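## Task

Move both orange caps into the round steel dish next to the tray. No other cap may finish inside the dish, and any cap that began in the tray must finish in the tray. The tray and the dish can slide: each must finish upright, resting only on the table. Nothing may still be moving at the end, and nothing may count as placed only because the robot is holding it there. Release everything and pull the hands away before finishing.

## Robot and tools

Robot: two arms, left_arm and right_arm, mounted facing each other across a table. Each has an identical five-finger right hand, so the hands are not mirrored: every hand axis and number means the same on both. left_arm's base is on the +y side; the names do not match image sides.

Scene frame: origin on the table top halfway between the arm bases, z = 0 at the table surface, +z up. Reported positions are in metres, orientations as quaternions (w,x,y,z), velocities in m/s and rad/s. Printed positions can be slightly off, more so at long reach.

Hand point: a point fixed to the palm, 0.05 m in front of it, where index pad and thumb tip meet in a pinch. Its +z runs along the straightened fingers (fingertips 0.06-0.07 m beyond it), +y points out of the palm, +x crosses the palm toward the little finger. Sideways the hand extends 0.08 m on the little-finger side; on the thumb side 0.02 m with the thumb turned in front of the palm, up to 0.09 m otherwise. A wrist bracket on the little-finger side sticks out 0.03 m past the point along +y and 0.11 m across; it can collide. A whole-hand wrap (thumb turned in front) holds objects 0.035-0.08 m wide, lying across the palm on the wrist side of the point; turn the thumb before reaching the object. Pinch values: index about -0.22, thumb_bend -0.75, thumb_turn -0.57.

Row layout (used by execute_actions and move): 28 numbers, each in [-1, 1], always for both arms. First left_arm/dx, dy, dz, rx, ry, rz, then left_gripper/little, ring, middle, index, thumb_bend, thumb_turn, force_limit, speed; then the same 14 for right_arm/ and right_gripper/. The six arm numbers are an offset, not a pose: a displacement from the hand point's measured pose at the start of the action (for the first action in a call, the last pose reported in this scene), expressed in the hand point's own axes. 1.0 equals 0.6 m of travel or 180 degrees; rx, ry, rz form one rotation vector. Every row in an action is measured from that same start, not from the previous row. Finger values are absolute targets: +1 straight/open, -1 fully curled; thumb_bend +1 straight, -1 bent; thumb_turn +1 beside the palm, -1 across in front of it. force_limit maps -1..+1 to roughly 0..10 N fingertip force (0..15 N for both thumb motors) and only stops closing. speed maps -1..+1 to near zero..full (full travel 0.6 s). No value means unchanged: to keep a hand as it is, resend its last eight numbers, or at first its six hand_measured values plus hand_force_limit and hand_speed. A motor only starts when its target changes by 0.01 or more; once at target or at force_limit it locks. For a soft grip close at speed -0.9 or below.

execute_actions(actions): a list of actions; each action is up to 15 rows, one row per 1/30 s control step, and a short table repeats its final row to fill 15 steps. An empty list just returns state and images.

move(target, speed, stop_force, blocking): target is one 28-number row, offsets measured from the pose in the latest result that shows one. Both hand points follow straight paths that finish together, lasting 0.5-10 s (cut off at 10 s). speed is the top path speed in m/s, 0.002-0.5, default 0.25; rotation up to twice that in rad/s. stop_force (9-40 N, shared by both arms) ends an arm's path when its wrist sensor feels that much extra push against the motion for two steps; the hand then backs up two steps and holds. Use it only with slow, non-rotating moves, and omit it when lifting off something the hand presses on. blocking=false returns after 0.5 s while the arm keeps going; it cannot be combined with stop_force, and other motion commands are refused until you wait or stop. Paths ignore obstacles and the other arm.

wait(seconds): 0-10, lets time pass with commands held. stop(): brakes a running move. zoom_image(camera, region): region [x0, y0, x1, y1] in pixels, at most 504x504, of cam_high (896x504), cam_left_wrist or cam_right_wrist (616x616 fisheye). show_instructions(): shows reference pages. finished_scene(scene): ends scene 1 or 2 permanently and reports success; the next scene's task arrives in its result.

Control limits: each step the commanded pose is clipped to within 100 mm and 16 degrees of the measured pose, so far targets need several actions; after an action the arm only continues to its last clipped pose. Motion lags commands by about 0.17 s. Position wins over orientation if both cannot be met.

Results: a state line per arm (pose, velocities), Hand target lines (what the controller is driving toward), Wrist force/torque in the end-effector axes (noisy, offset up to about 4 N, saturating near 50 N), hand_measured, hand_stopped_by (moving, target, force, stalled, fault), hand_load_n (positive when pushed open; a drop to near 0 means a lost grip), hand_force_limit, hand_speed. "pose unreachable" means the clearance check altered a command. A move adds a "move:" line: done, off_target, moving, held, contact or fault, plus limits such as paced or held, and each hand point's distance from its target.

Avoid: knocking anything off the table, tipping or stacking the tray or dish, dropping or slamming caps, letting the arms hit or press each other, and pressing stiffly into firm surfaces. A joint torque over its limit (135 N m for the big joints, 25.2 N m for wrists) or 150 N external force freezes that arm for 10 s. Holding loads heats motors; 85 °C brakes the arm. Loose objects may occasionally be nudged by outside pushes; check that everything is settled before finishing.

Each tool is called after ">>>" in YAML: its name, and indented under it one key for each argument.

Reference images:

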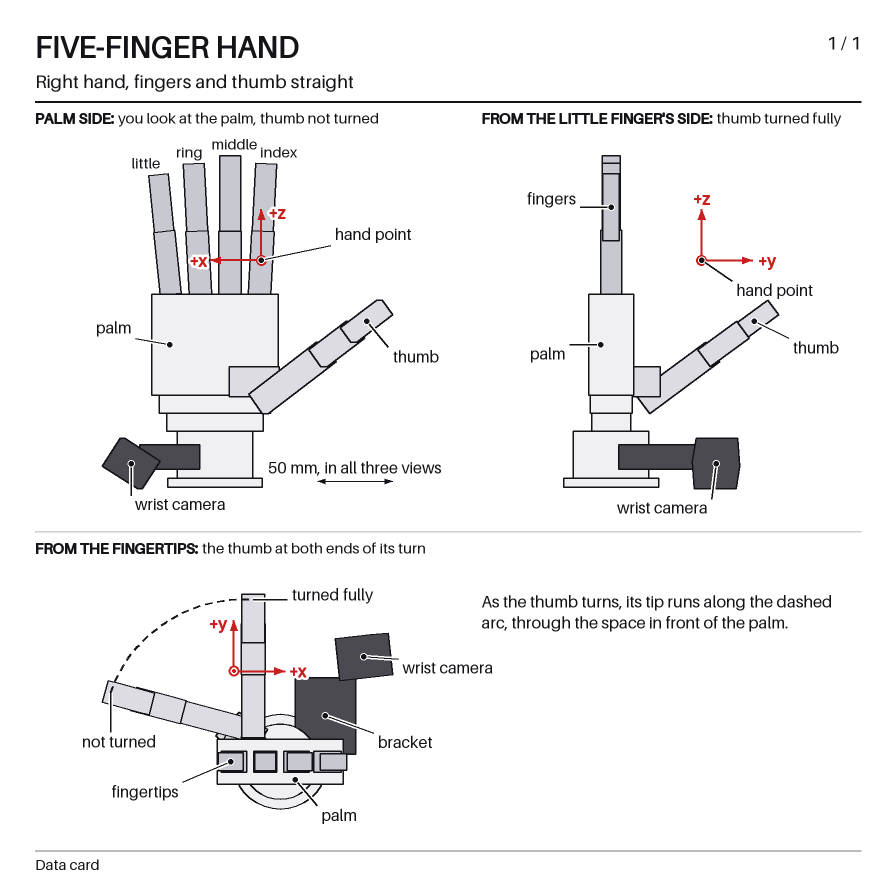

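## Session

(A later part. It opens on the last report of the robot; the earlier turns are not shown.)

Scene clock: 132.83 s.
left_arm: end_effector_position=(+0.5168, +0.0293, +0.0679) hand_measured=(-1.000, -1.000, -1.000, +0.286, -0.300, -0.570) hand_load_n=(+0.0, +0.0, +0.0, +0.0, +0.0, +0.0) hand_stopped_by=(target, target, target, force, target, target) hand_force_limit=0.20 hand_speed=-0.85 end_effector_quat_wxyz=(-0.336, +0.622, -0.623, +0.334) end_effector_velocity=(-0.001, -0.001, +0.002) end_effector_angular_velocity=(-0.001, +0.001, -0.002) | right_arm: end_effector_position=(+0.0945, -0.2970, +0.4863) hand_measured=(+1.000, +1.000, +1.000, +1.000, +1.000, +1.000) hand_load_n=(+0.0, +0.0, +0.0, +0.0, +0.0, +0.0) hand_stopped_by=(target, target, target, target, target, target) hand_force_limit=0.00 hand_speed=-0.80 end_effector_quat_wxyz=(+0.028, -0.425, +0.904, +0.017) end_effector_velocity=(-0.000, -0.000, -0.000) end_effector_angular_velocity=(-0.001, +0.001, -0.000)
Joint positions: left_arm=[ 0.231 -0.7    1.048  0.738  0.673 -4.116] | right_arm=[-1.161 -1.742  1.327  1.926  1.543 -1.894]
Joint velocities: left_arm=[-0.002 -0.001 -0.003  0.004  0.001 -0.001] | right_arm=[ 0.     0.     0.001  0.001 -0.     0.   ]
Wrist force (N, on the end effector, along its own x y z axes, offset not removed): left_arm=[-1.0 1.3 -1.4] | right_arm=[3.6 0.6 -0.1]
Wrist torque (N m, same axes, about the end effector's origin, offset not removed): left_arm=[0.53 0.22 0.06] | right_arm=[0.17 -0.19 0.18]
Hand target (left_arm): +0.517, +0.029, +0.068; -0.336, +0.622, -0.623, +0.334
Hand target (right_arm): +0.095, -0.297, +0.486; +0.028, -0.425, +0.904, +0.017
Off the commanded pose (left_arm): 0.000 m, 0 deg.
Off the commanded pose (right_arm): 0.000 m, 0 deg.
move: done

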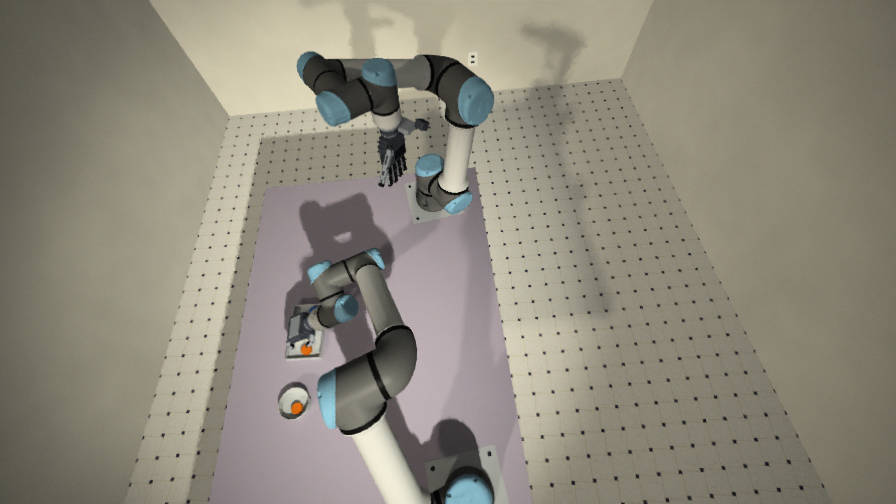

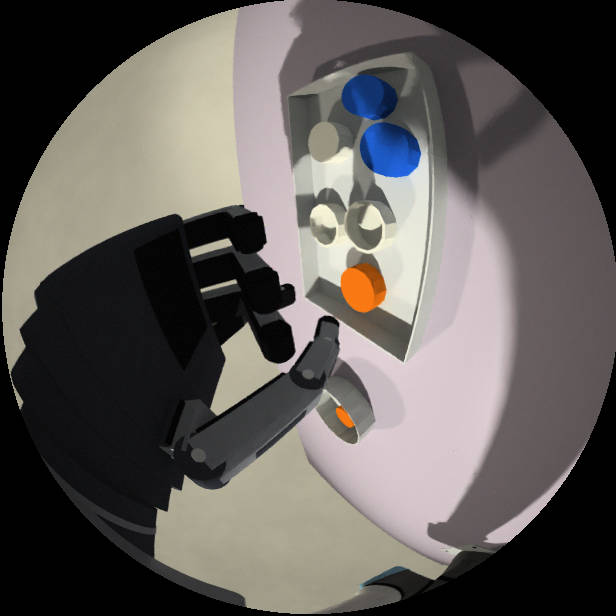

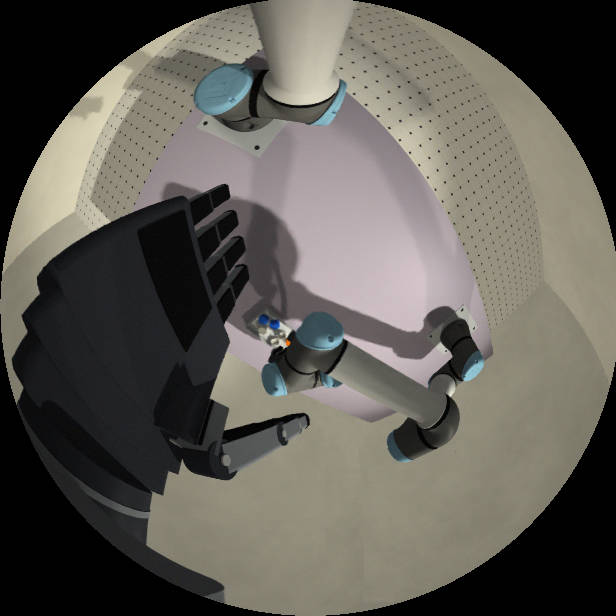

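>>> move:
  target: [0,0.076,0.034,0.04,0,0,-1,-1,-1,0.35,-0.3,-0.57,0.2,-0.7,0,0,0,0,0,0,1,1,1,1,1,1,0,-0.8]
  speed: 0.015
  stop_force: 9

>>> move:
  target: [0,0,0,0,0,0,-1,-1,-1,-0.2,-0.3,-0.57,0.2,-0.85,0,0,0,0,0,0,1,1,1,1,1,1,0,-0.8]

Scene clock: 145.53 s.
left_arm: end_effector_position=(+0.5088, +0.0294, +0.0188) hand_measured=(-1.000, -1.000, -1.000, +0.350, -0.300, -0.570) hand_load_n=(+0.0, +0.0, +0.0, +0.0, +0.0, +0.0) hand_stopped_by=(target, target, target, target, target, target) hand_force_limit=0.20 hand_speed=-0.70 end_effector_quat_wxyz=(-0.374, +0.600, -0.601, +0.372) end_effector_velocity=(+0.000, +0.000, -0.002) end_effector_angular_velocity=(-0.001, -0.007, +0.002) | right_arm: end_effector_position=(+0.0945, -0.2970, +0.4863) hand_measured=(+1.000, +1.000, +1.000, +1.000, +1.000, +1.000) hand_load_n=(+0.0, +0.0, +0.0, +0.0, +0.0, +0.0) hand_stopped_by=(target, target, target, target, target, target) hand_force_limit=0.00 hand_speed=-0.80 end_effector_quat_wxyz=(+0.028, -0.425, +0.904, +0.017) end_effector_velocity=(+0.000, +0.000, +0.000) end_effector_angular_velocity=(+0.001, -0.002, +0.000)
Joint positions: left_arm=[ 0.184 -0.674  1.185  0.509  0.547 -4.086] | right_arm=[-1.161 -1.742  1.327  1.926  1.543 -1.894]
Joint velocities: left_arm=[-0.001  0.002  0.005 -0.012 -0.007  0.002] | right_arm=[ 0.    -0.    -0.002 -0.001 -0.    -0.   ]
Wrist force (N, on the end effector, along its own x y z axes, offset not removed): left_arm=[0.1 -0.2 -1.6] | right_arm=[0.2 1.4 1.0]
Wrist torque (N m, same axes, about the end effector's origin, offset not removed): left_arm=[0.34 0.22 0.11] | right_arm=[-0.01 0.08 0.00]
Hand target (left_arm): +0.509, +0.029, +0.019; -0.374, +0.600, -0.601, +0.372
Hand target (right_arm): +0.095, -0.297, +0.486; +0.028, -0.425, +0.904, +0.017
Off the commanded pose (left_arm): 0.000 m, 0 deg.
Off the commanded pose (right_arm): 0.000 m, 0 deg.
move: done

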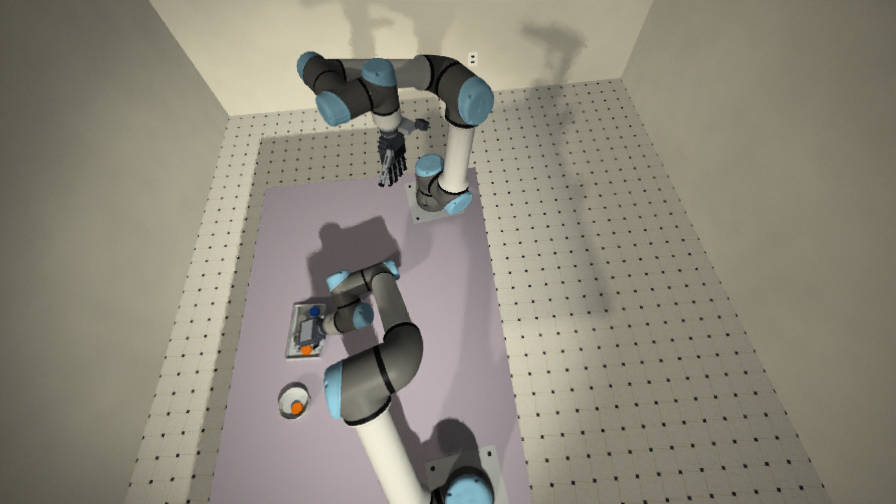

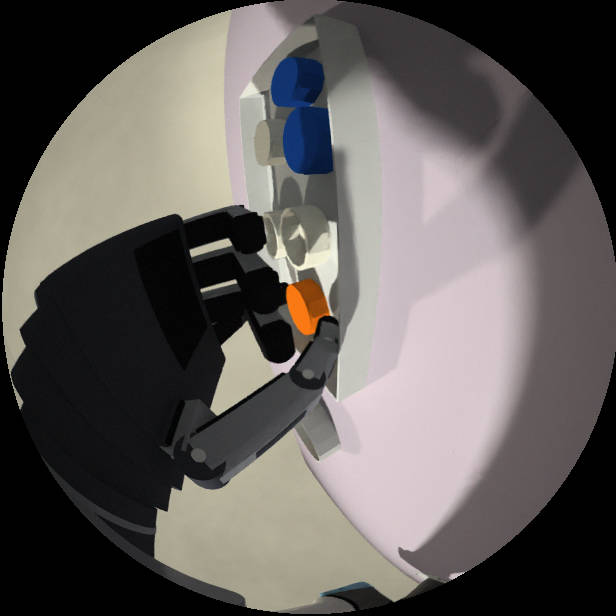

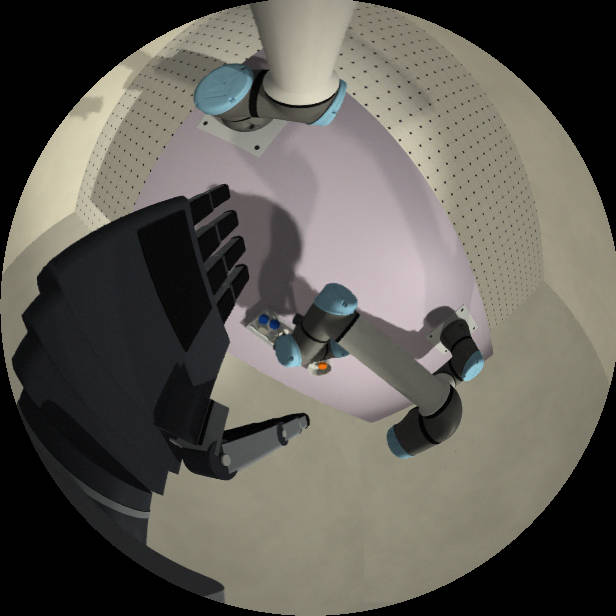

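Scene clock: 146.53 s.
left_arm: end_effector_position=(+0.5088, +0.0294, +0.0188) hand_measured=(-1.000, -1.000, -1.000, +0.170, -0.298, -0.570) hand_load_n=(+0.0, +0.0, +0.0, +6.0, +2.5, -0.5) hand_stopped_by=(target, target, target, force, target, target) hand_force_limit=0.20 hand_speed=-0.85 end_effector_quat_wxyz=(-0.374, +0.600, -0.601, +0.372) end_effector_velocity=(+0.000, +0.000, +0.001) end_effector_angular_velocity=(-0.000, +0.000, +0.000) | right_arm: end_effector_position=(+0.0945, -0.2970, +0.4863) hand_measured=(+1.000, +1.000, +1.000, +1.000, +1.000, +1.000) hand_load_n=(+0.0, +0.0, +0.0, +0.0, +0.0, +0.0) hand_stopped_by=(target, target, target, target, target, target) hand_force_limit=0.00 hand_speed=-0.80 end_effector_quat_wxyz=(+0.028, -0.425, +0.904, +0.017) end_effector_velocity=(-0.000, +0.000, +0.000) end_effector_angular_velocity=(+0.000, -0.000, +0.000)
Joint positions: left_arm=[ 0.184 -0.674  1.185  0.509  0.547 -4.086] | right_arm=[-1.161 -1.742  1.327  1.926  1.543 -1.894]
Joint velocities: left_arm=[ 0.001 -0.001 -0.001  0.     0.     0.001] | right_arm=[ 0.  0. -0.  0.  0.  0.]
Wrist force (N, on the end effector, along its own x y z axes, offset not removed): left_arm=[0.5 -2.5 -4.2] | right_arm=[-2.4 1.8 -2.8]
Wrist torque (N m, same axes, about the end effector's origin, offset not removed): left_arm=[0.43 0.05 0.11] | right_arm=[0.36 0.58 0.01]
Hand target (left_arm): +0.509, +0.029, +0.019; -0.374, +0.600, -0.601, +0.372
Hand target (right_arm): +0.095, -0.297, +0.486; +0.028, -0.425, +0.904, +0.017
Off the commanded pose (left_arm): 0.000 m, 0 deg.
Off the commanded pose (right_arm): 0.000 m, 0 deg.
move: done

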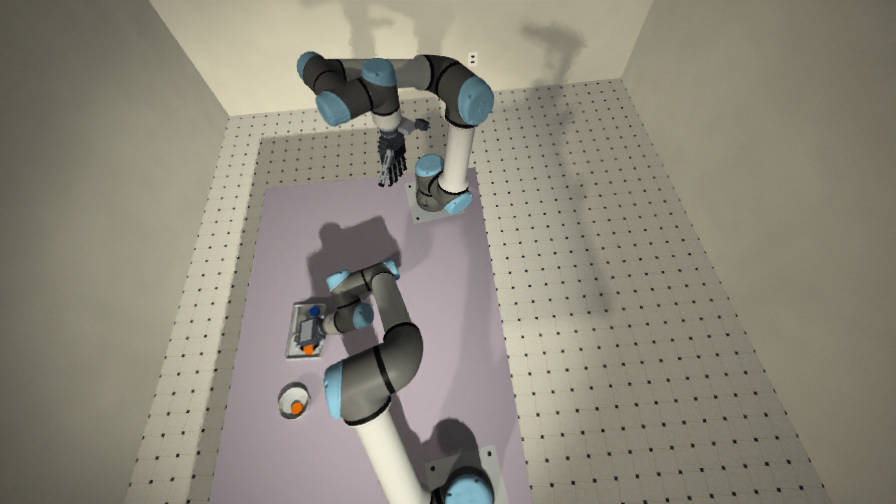

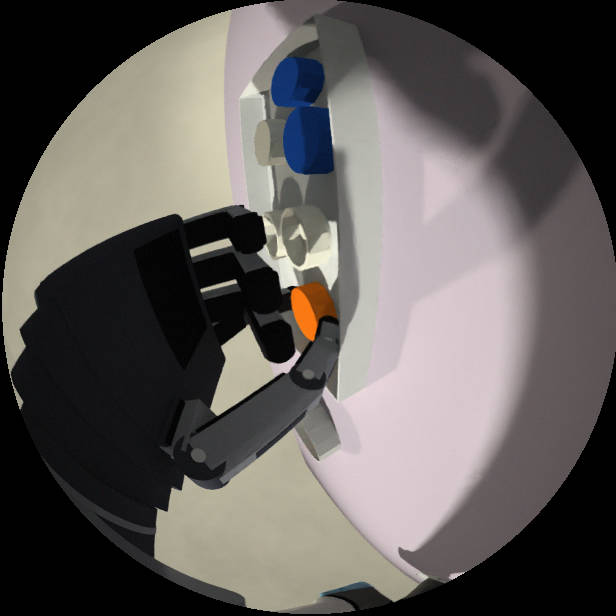

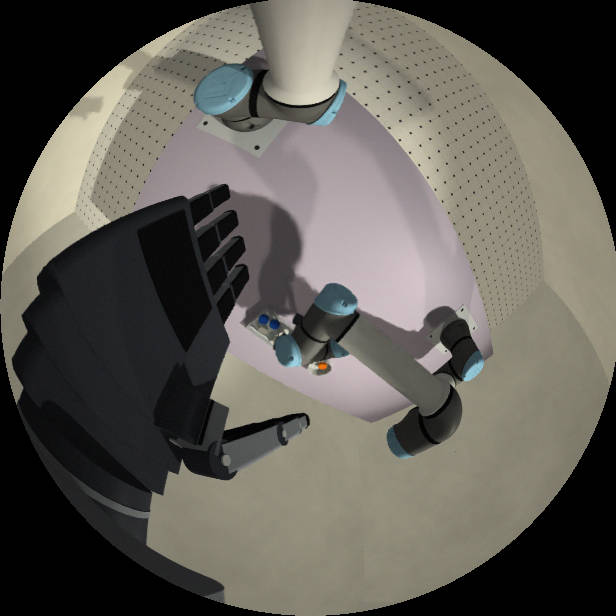

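Lift, go to (.540,.185), lower.

>>> move:
  target: [0,-0.075,-0.037,0,0,0,-1,-1,-1,-0.25,-0.3,-0.57,0.4,-0.85,0,0,0,0,0,0,1,1,1,1,1,1,0,-0.8]
  speed: 0.05

>>> move:
  target: [-0.26,-0.023,0.046,0,0,0,-1,-1,-1,-0.25,-0.3,-0.57,0.4,-0.85,0,0,0,0,0,0,1,1,1,1,1,1,0,-0.8]
  speed: 0.12

>>> move:
  target: [0,0.057,0.028,0,0,0,-1,-1,-1,-0.25,-0.3,-0.57,0.4,-0.85,0,0,0,0,0,0,1,1,1,1,1,1,0,-0.8]
  speed: 0.015
  stop_force: 9

Scene clock: 154.77 s.
left_arm: end_effector_position=(+0.5088, +0.0293, +0.0688) hand_measured=(-1.000, -1.000, -1.000, +0.164, -0.298, -0.570) hand_load_n=(+0.0, +0.0, +0.0, +6.5, +5.0, -0.5) hand_stopped_by=(target, target, target, force, target, target) hand_force_limit=0.40 hand_speed=-0.85 end_effector_quat_wxyz=(-0.374, +0.600, -0.601, +0.372) end_effector_velocity=(-0.001, -0.001, +0.001) end_effector_angular_velocity=(+0.002, +0.001, -0.002) | right_arm: end_effector_position=(+0.0945, -0.2970, +0.4863) hand_measured=(+1.000, +1.000, +1.000, +1.000, +1.000, +1.000) hand_load_n=(+0.0, +0.0, +0.0, +0.0, +0.0, +0.0) hand_stopped_by=(target, target, target, target, target, target) hand_force_limit=0.00 hand_speed=-0.80 end_effector_quat_wxyz=(+0.028, -0.425, +0.904, +0.017) end_effector_velocity=(-0.000, -0.000, +0.000) end_effector_angular_velocity=(+0.000, -0.000, -0.000)
Joint positions: left_arm=[ 0.184 -0.731  1.153  0.598  0.547 -4.086] | right_arm=[-1.161 -1.742  1.327  1.926  1.543 -1.894]
Joint velocities: left_arm=[-0.002 -0.001 -0.002  0.005  0.     0.   ] | right_arm=[-0.    -0.    -0.001  0.001 -0.     0.   ]
Wrist force (N, on the end effector, along its own x y z axes, offset not removed): left_arm=[-0.4 1.5 -4.1] | right_arm=[-0.2 1.4 1.6]
Wrist torque (N m, same axes, about the end effector's origin, offset not removed): left_arm=[0.70 0.34 0.14] | right_arm=[0.23 0.18 0.05]
Hand target (left_arm): +0.509, +0.029, +0.069; -0.374, +0.600, -0.601, +0.372
Hand target (right_arm): +0.095, -0.297, +0.486; +0.028, -0.425, +0.904, +0.017
Off the commanded pose (left_arm): 0.000 m, 0 deg.
Off the commanded pose (right_arm): 0.000 m, 0 deg.
move: done

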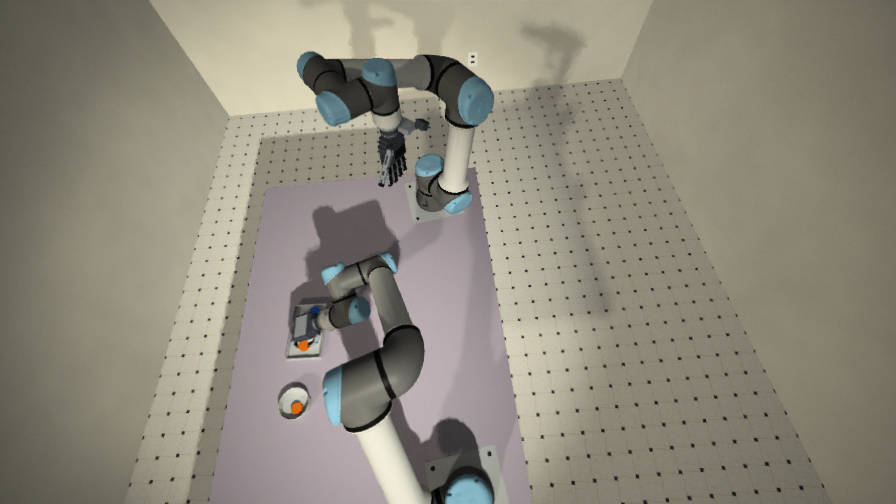

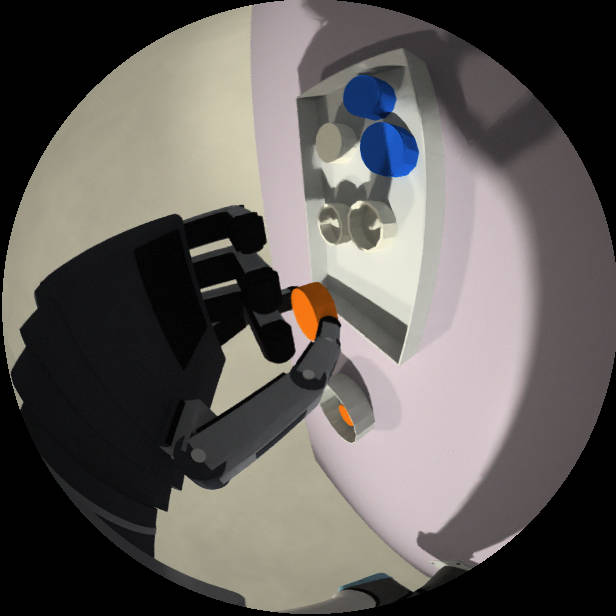

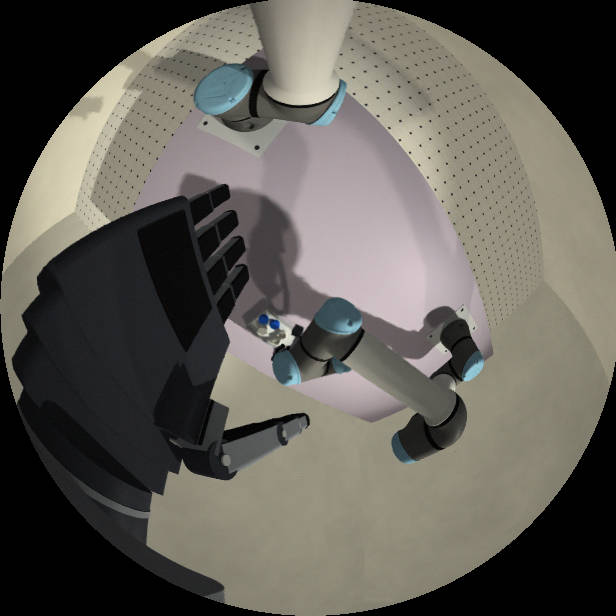

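Scene clock: 156.63 s.
left_arm: end_effector_position=(+0.5396, +0.1850, +0.0692) hand_measured=(-1.000, -1.000, -1.000, +0.164, -0.298, -0.570) hand_load_n=(+0.0, +0.0, +0.0, +6.5, +5.0, -0.5) hand_stopped_by=(target, target, target, force, target, target) hand_force_limit=0.40 hand_speed=-0.85 end_effector_quat_wxyz=(-0.374, +0.600, -0.601, +0.372) end_effector_velocity=(+0.000, +0.003, -0.001) end_effector_angular_velocity=(+0.002, +0.000, -0.003) | right_arm: end_effector_position=(+0.0945, -0.2970, +0.4863) hand_measured=(+1.000, +1.000, +1.000, +1.000, +1.000, +1.000) hand_load_n=(+0.0, +0.0, +0.0, +0.0, +0.0, +0.0) hand_stopped_by=(target, target, target, target, target, target) hand_force_limit=0.00 hand_speed=-0.80 end_effector_quat_wxyz=(+0.028, -0.425, +0.904, +0.017) end_effector_velocity=(-0.000, -0.000, -0.000) end_effector_angular_velocity=(-0.001, +0.001, -0.000)
Joint positions: left_arm=[ 0.349 -1.006  1.602  0.231  0.647 -3.852] | right_arm=[-1.161 -1.742  1.327  1.926  1.543 -1.894]
Joint velocities: left_arm=[ 0.003 -0.004  0.008 -0.009  0.003  0.009] | right_arm=[-0.     0.     0.     0.001  0.     0.   ]
Wrist force (N, on the end effector, along its own x y z axes, offset not removed): left_arm=[-1.6 1.1 -2.3] | right_arm=[0.6 -3.7 -0.5]
Wrist torque (N m, same axes, about the end effector's origin, offset not removed): left_arm=[0.57 0.42 0.03] | right_arm=[-0.45 0.06 -0.29]
Hand target (left_arm): +0.540, +0.185, +0.069; -0.374, +0.600, -0.601, +0.372
Hand target (right_arm): +0.095, -0.297, +0.486; +0.028, -0.425, +0.904, +0.017
Off the commanded pose (left_arm): 0.000 m, 0 deg.
Off the commanded pose (right_arm): 0.000 m, 0 deg.
move: done

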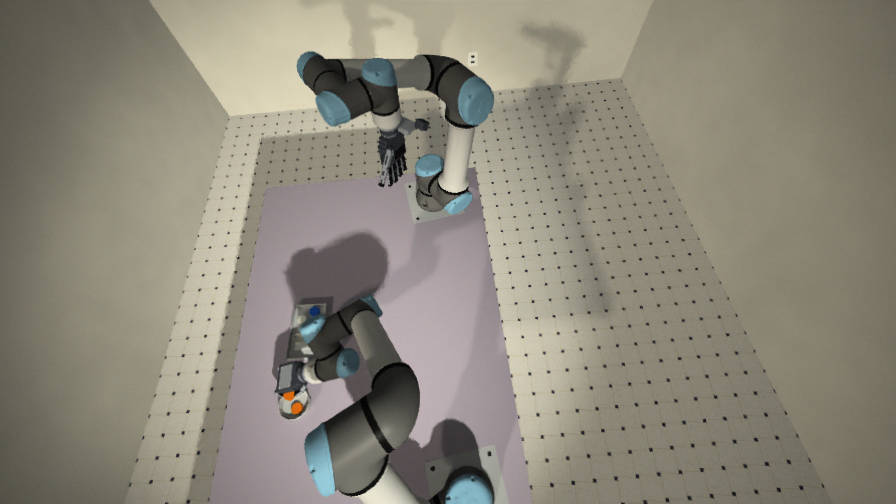

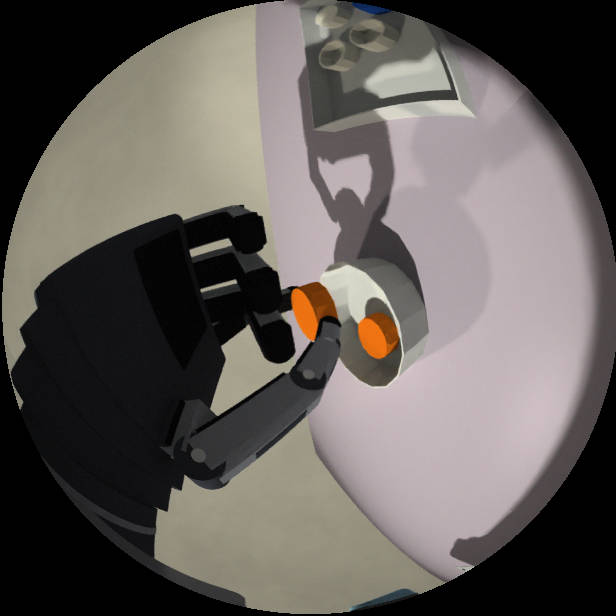

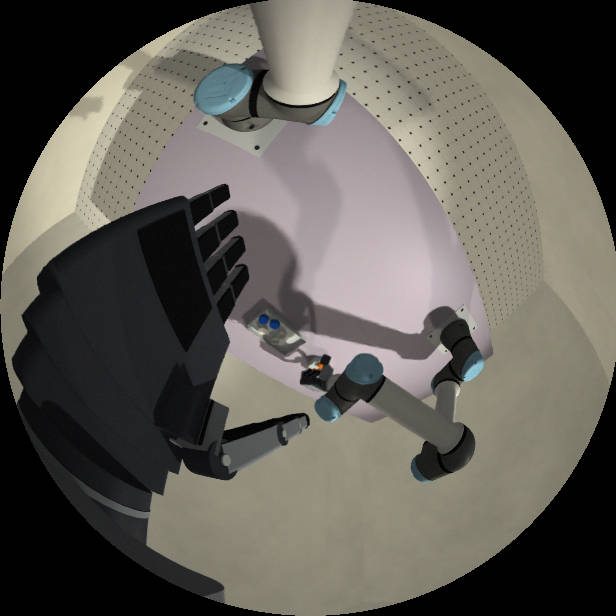

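Scene clock: 159.47 s.
left_arm: end_effector_position=(+0.5395, +0.1851, +0.0314) hand_measured=(-1.000, -1.000, -1.000, +0.164, -0.298, -0.570) hand_load_n=(+0.0, +0.0, +0.0, +6.5, +5.0, -0.5) hand_stopped_by=(target, target, target, force, target, target) hand_force_limit=0.40 hand_speed=-0.85 end_effector_quat_wxyz=(-0.374, +0.600, -0.601, +0.372) end_effector_velocity=(+0.001, +0.002, -0.002) end_effector_angular_velocity=(+0.001, -0.001, +0.003) | right_arm: end_effector_position=(+0.0945, -0.2970, +0.4863) hand_measured=(+1.000, +1.000, +1.000, +1.000, +1.000, +1.000) hand_load_n=(+0.0, +0.0, +0.0, +0.0, +0.0, +0.0) hand_stopped_by=(target, target, target, target, target, target) hand_force_limit=0.00 hand_speed=-0.80 end_effector_quat_wxyz=(+0.028, -0.425, +0.904, +0.017) end_effector_velocity=(-0.000, +0.000, +0.000) end_effector_angular_velocity=(+0.000, -0.000, +0.000)
Joint positions: left_arm=[ 0.349 -0.953  1.629  0.15   0.647 -3.852] | right_arm=[-1.161 -1.742  1.327  1.926  1.543 -1.894]
Joint velocities: left_arm=[ 0.002  0.003  0.001 -0.004 -0.001  0.001] | right_arm=[ 0.  0. -0. -0. -0.  0.]
Wrist force (N, on the end effector, along its own x y z axes, offset not removed): left_arm=[-1.2 0.6 -1.7] | right_arm=[2.6 0.9 1.4]
Wrist torque (N m, same axes, about the end effector's origin, offset not removed): left_arm=[0.44 0.39 -0.03] | right_arm=[0.29 -0.27 0.17]
Hand target (left_arm): +0.540, +0.185, +0.031; -0.374, +0.600, -0.601, +0.372
Hand target (right_arm): +0.095, -0.297, +0.486; +0.028, -0.425, +0.904, +0.017
Off the commanded pose (left_arm): 0.000 m, 0 deg.
Off the commanded pose (right_arm): 0.000 m, 0 deg.
move: done

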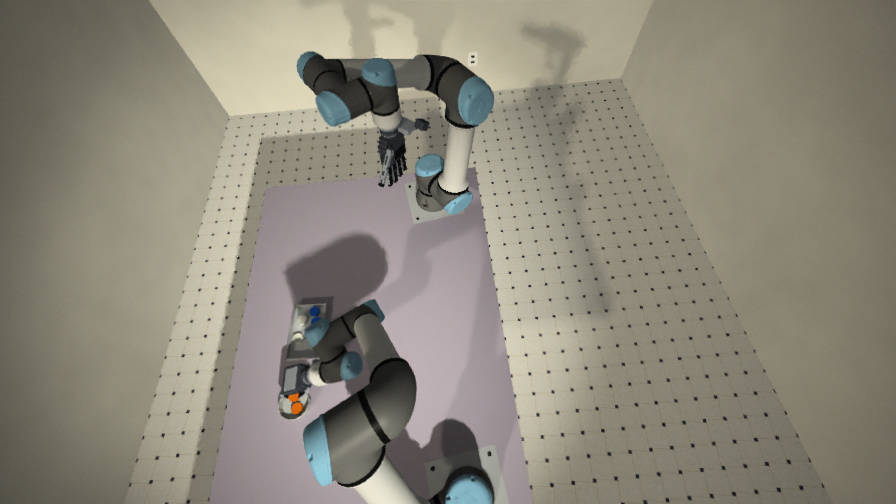

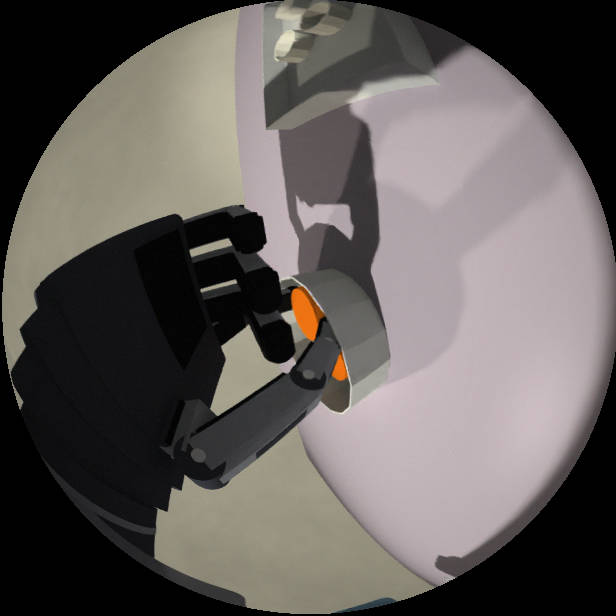

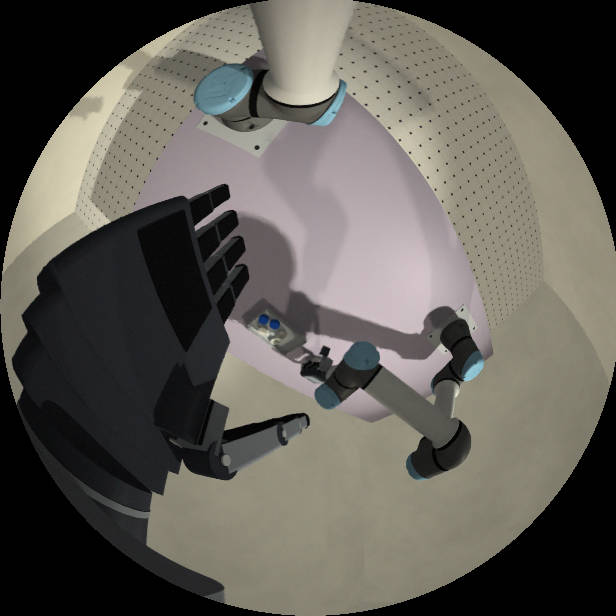

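>>> move:
  target: [0,0,0,0,0,0,-1,-1,-1,0.25,-0.3,-0.57,0.4,-0.7,0,0,0,0,0,0,1,1,1,1,1,1,0,-0.8]

>>> move:
  target: [0,-0.22,-0.12,0,0,0,-1,-1,-1,0.25,-0.3,-0.57,0.4,-0.7,0,0,0,0,0,0,1,1,1,1,1,1,0,-0.8]
  speed: 0.1

Scene clock: 164.70 s.
left_arm: end_effector_position=(+0.5395, +0.1851, +0.0313) hand_measured=(-1.000, -1.000, -1.000, +0.250, -0.300, -0.570) hand_load_n=(+0.0, +0.0, +0.0, -0.5, +0.0, +0.0) hand_stopped_by=(target, target, target, target, target, target) hand_force_limit=0.40 hand_speed=-0.70 end_effector_quat_wxyz=(-0.374, +0.600, -0.601, +0.372) end_effector_velocity=(-0.000, -0.000, +0.001) end_effector_angular_velocity=(-0.000, -0.001, +0.000) | right_arm: end_effector_position=(+0.0945, -0.2970, +0.4863) hand_measured=(+1.000, +1.000, +1.000, +1.000, +1.000, +1.000) hand_load_n=(+0.0, +0.0, +0.0, +0.0, +0.0, +0.0) hand_stopped_by=(target, target, target, target, target, target) hand_force_limit=0.00 hand_speed=-0.80 end_effector_quat_wxyz=(+0.028, -0.425, +0.904, +0.017) end_effector_velocity=(-0.000, -0.000, +0.000) end_effector_angular_velocity=(+0.000, -0.000, -0.000)
Joint positions: left_arm=[ 0.349 -0.953  1.63   0.15   0.647 -3.852] | right_arm=[-1.161 -1.742  1.327  1.926  1.543 -1.894]
Joint velocities: left_arm=[-0.001 -0.002  0.     0.001 -0.001 -0.   ] | right_arm=[-0.    -0.    -0.001  0.001 -0.     0.   ]
Wrist force (N, on the end effector, along its own x y z axes, offset not removed): left_arm=[-1.1 0.5 -2.8] | right_arm=[-0.2 0.0 -2.4]
Wrist torque (N m, same axes, about the end effector's origin, offset not removed): left_arm=[0.42 0.25 0.06] | right_arm=[0.12 0.46 -0.01]
Hand target (left_arm): +0.540, +0.185, +0.031; -0.374, +0.600, -0.601, +0.372
Hand target (right_arm): +0.095, -0.297, +0.486; +0.028, -0.425, +0.904, +0.017
Off the commanded pose (left_arm): 0.000 m, 0 deg.
Off the commanded pose (right_arm): 0.000 m, 0 deg.
move: done

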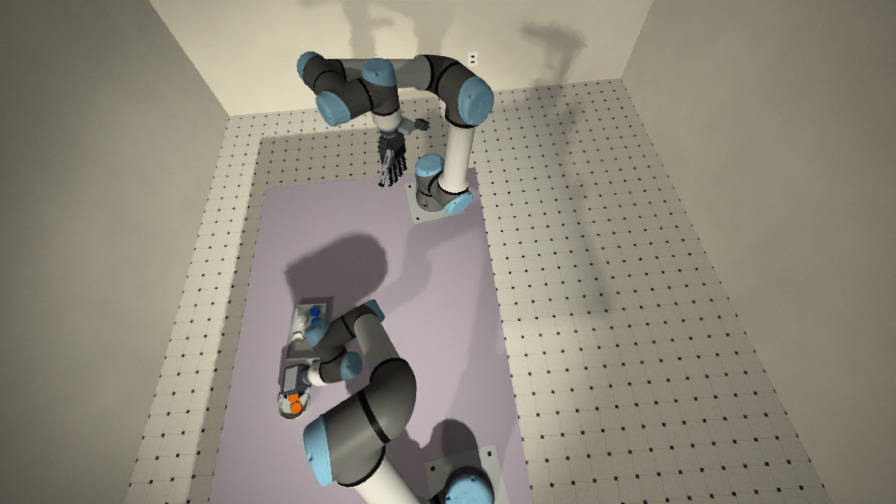

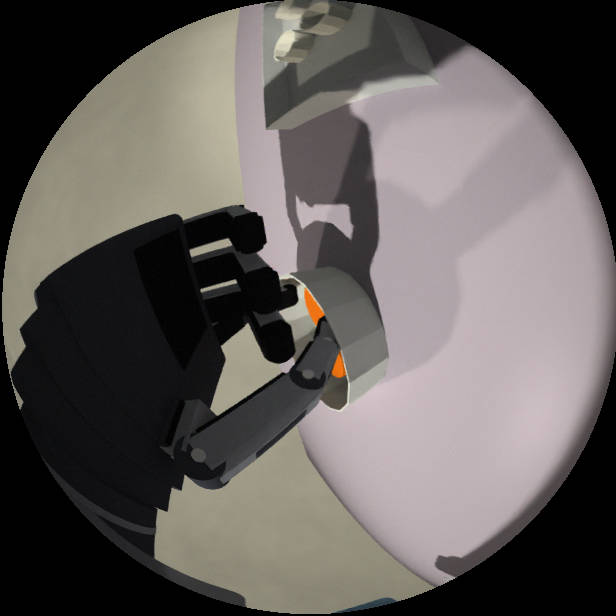

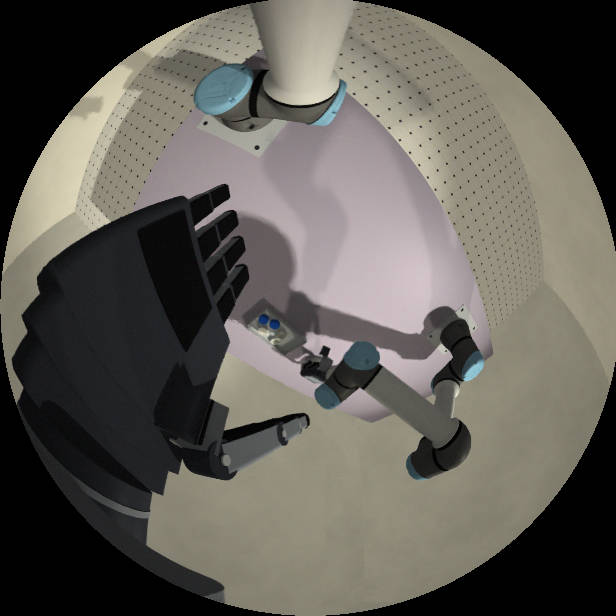

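Scene clock: 166.73 s.
left_arm: end_effector_position=(+0.5333, +0.1849, +0.1813) hand_measured=(-1.000, -1.000, -1.000, +0.250, -0.300, -0.570) hand_load_n=(+0.0, +0.0, +0.0, +0.0, +0.0, +0.0) hand_stopped_by=(target, target, target, target, target, target) hand_force_limit=0.40 hand_speed=-0.70 end_effector_quat_wxyz=(-0.374, +0.600, -0.601, +0.372) end_effector_velocity=(+0.000, +0.000, +0.001) end_effector_angular_velocity=(+0.001, +0.001, +0.001) | right_arm: end_effector_position=(+0.0945, -0.2970, +0.4863) hand_measured=(+1.000, +1.000, +1.000, +1.000, +1.000, +1.000) hand_load_n=(+0.0, +0.0, +0.0, +0.0, +0.0, +0.0) hand_stopped_by=(target, target, target, target, target, target) hand_force_limit=0.00 hand_speed=-0.80 end_effector_quat_wxyz=(+0.028, -0.425, +0.904, +0.017) end_effector_velocity=(-0.000, -0.000, -0.000) end_effector_angular_velocity=(-0.001, +0.001, -0.000)
Joint positions: left_arm=[ 0.337 -1.133  1.483  0.488  0.639 -3.866] | right_arm=[-1.161 -1.742  1.327  1.926  1.543 -1.894]
Joint velocities: left_arm=[ 0.     0.001 -0.004  0.007  0.    -0.001] | right_arm=[-0.    -0.     0.001  0.001  0.     0.   ]
Wrist force (N, on the end effector, along its own x y z axes, offset not removed): left_arm=[-0.8 0.6 -3.0] | right_arm=[-1.0 0.5 3.4]
Wrist torque (N m, same axes, about the end effector's origin, offset not removed): left_arm=[0.43 0.29 0.02] | right_arm=[-0.11 0.16 -0.06]
Hand target (left_arm): +0.533, +0.185, +0.182; -0.374, +0.600, -0.601, +0.372
Hand target (right_arm): +0.095, -0.297, +0.486; +0.028, -0.425, +0.904, +0.017
Off the commanded pose (left_arm): 0.000 m, 0 deg.
Off the commanded pose (right_arm): 0.000 m, 0 deg.
move: done

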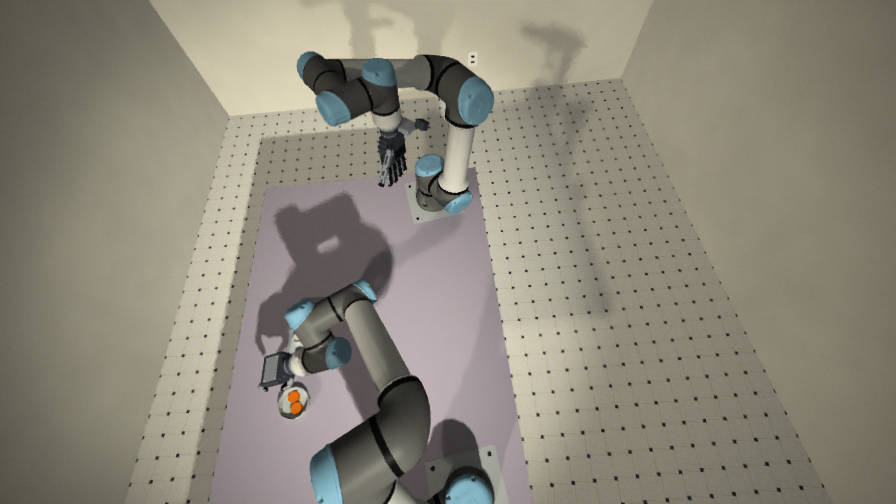

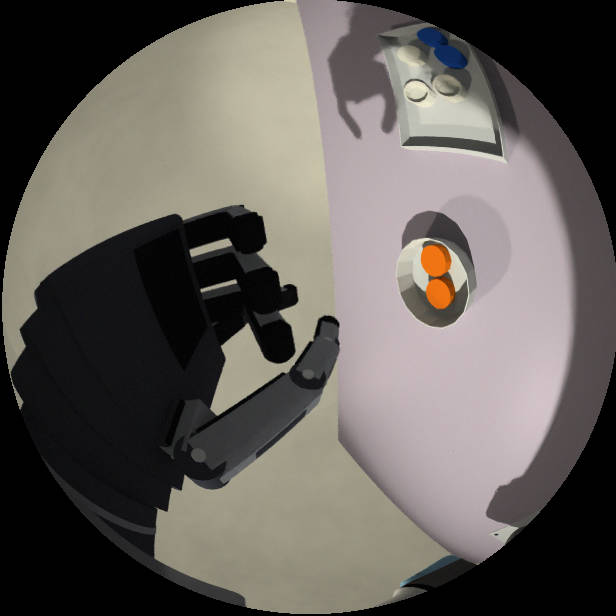

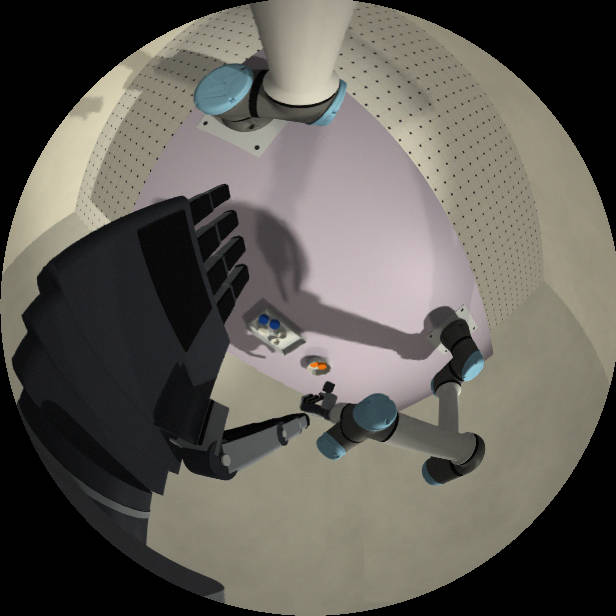

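>>> finished_scene:
  scene: 1

The scene is finished: the task was done.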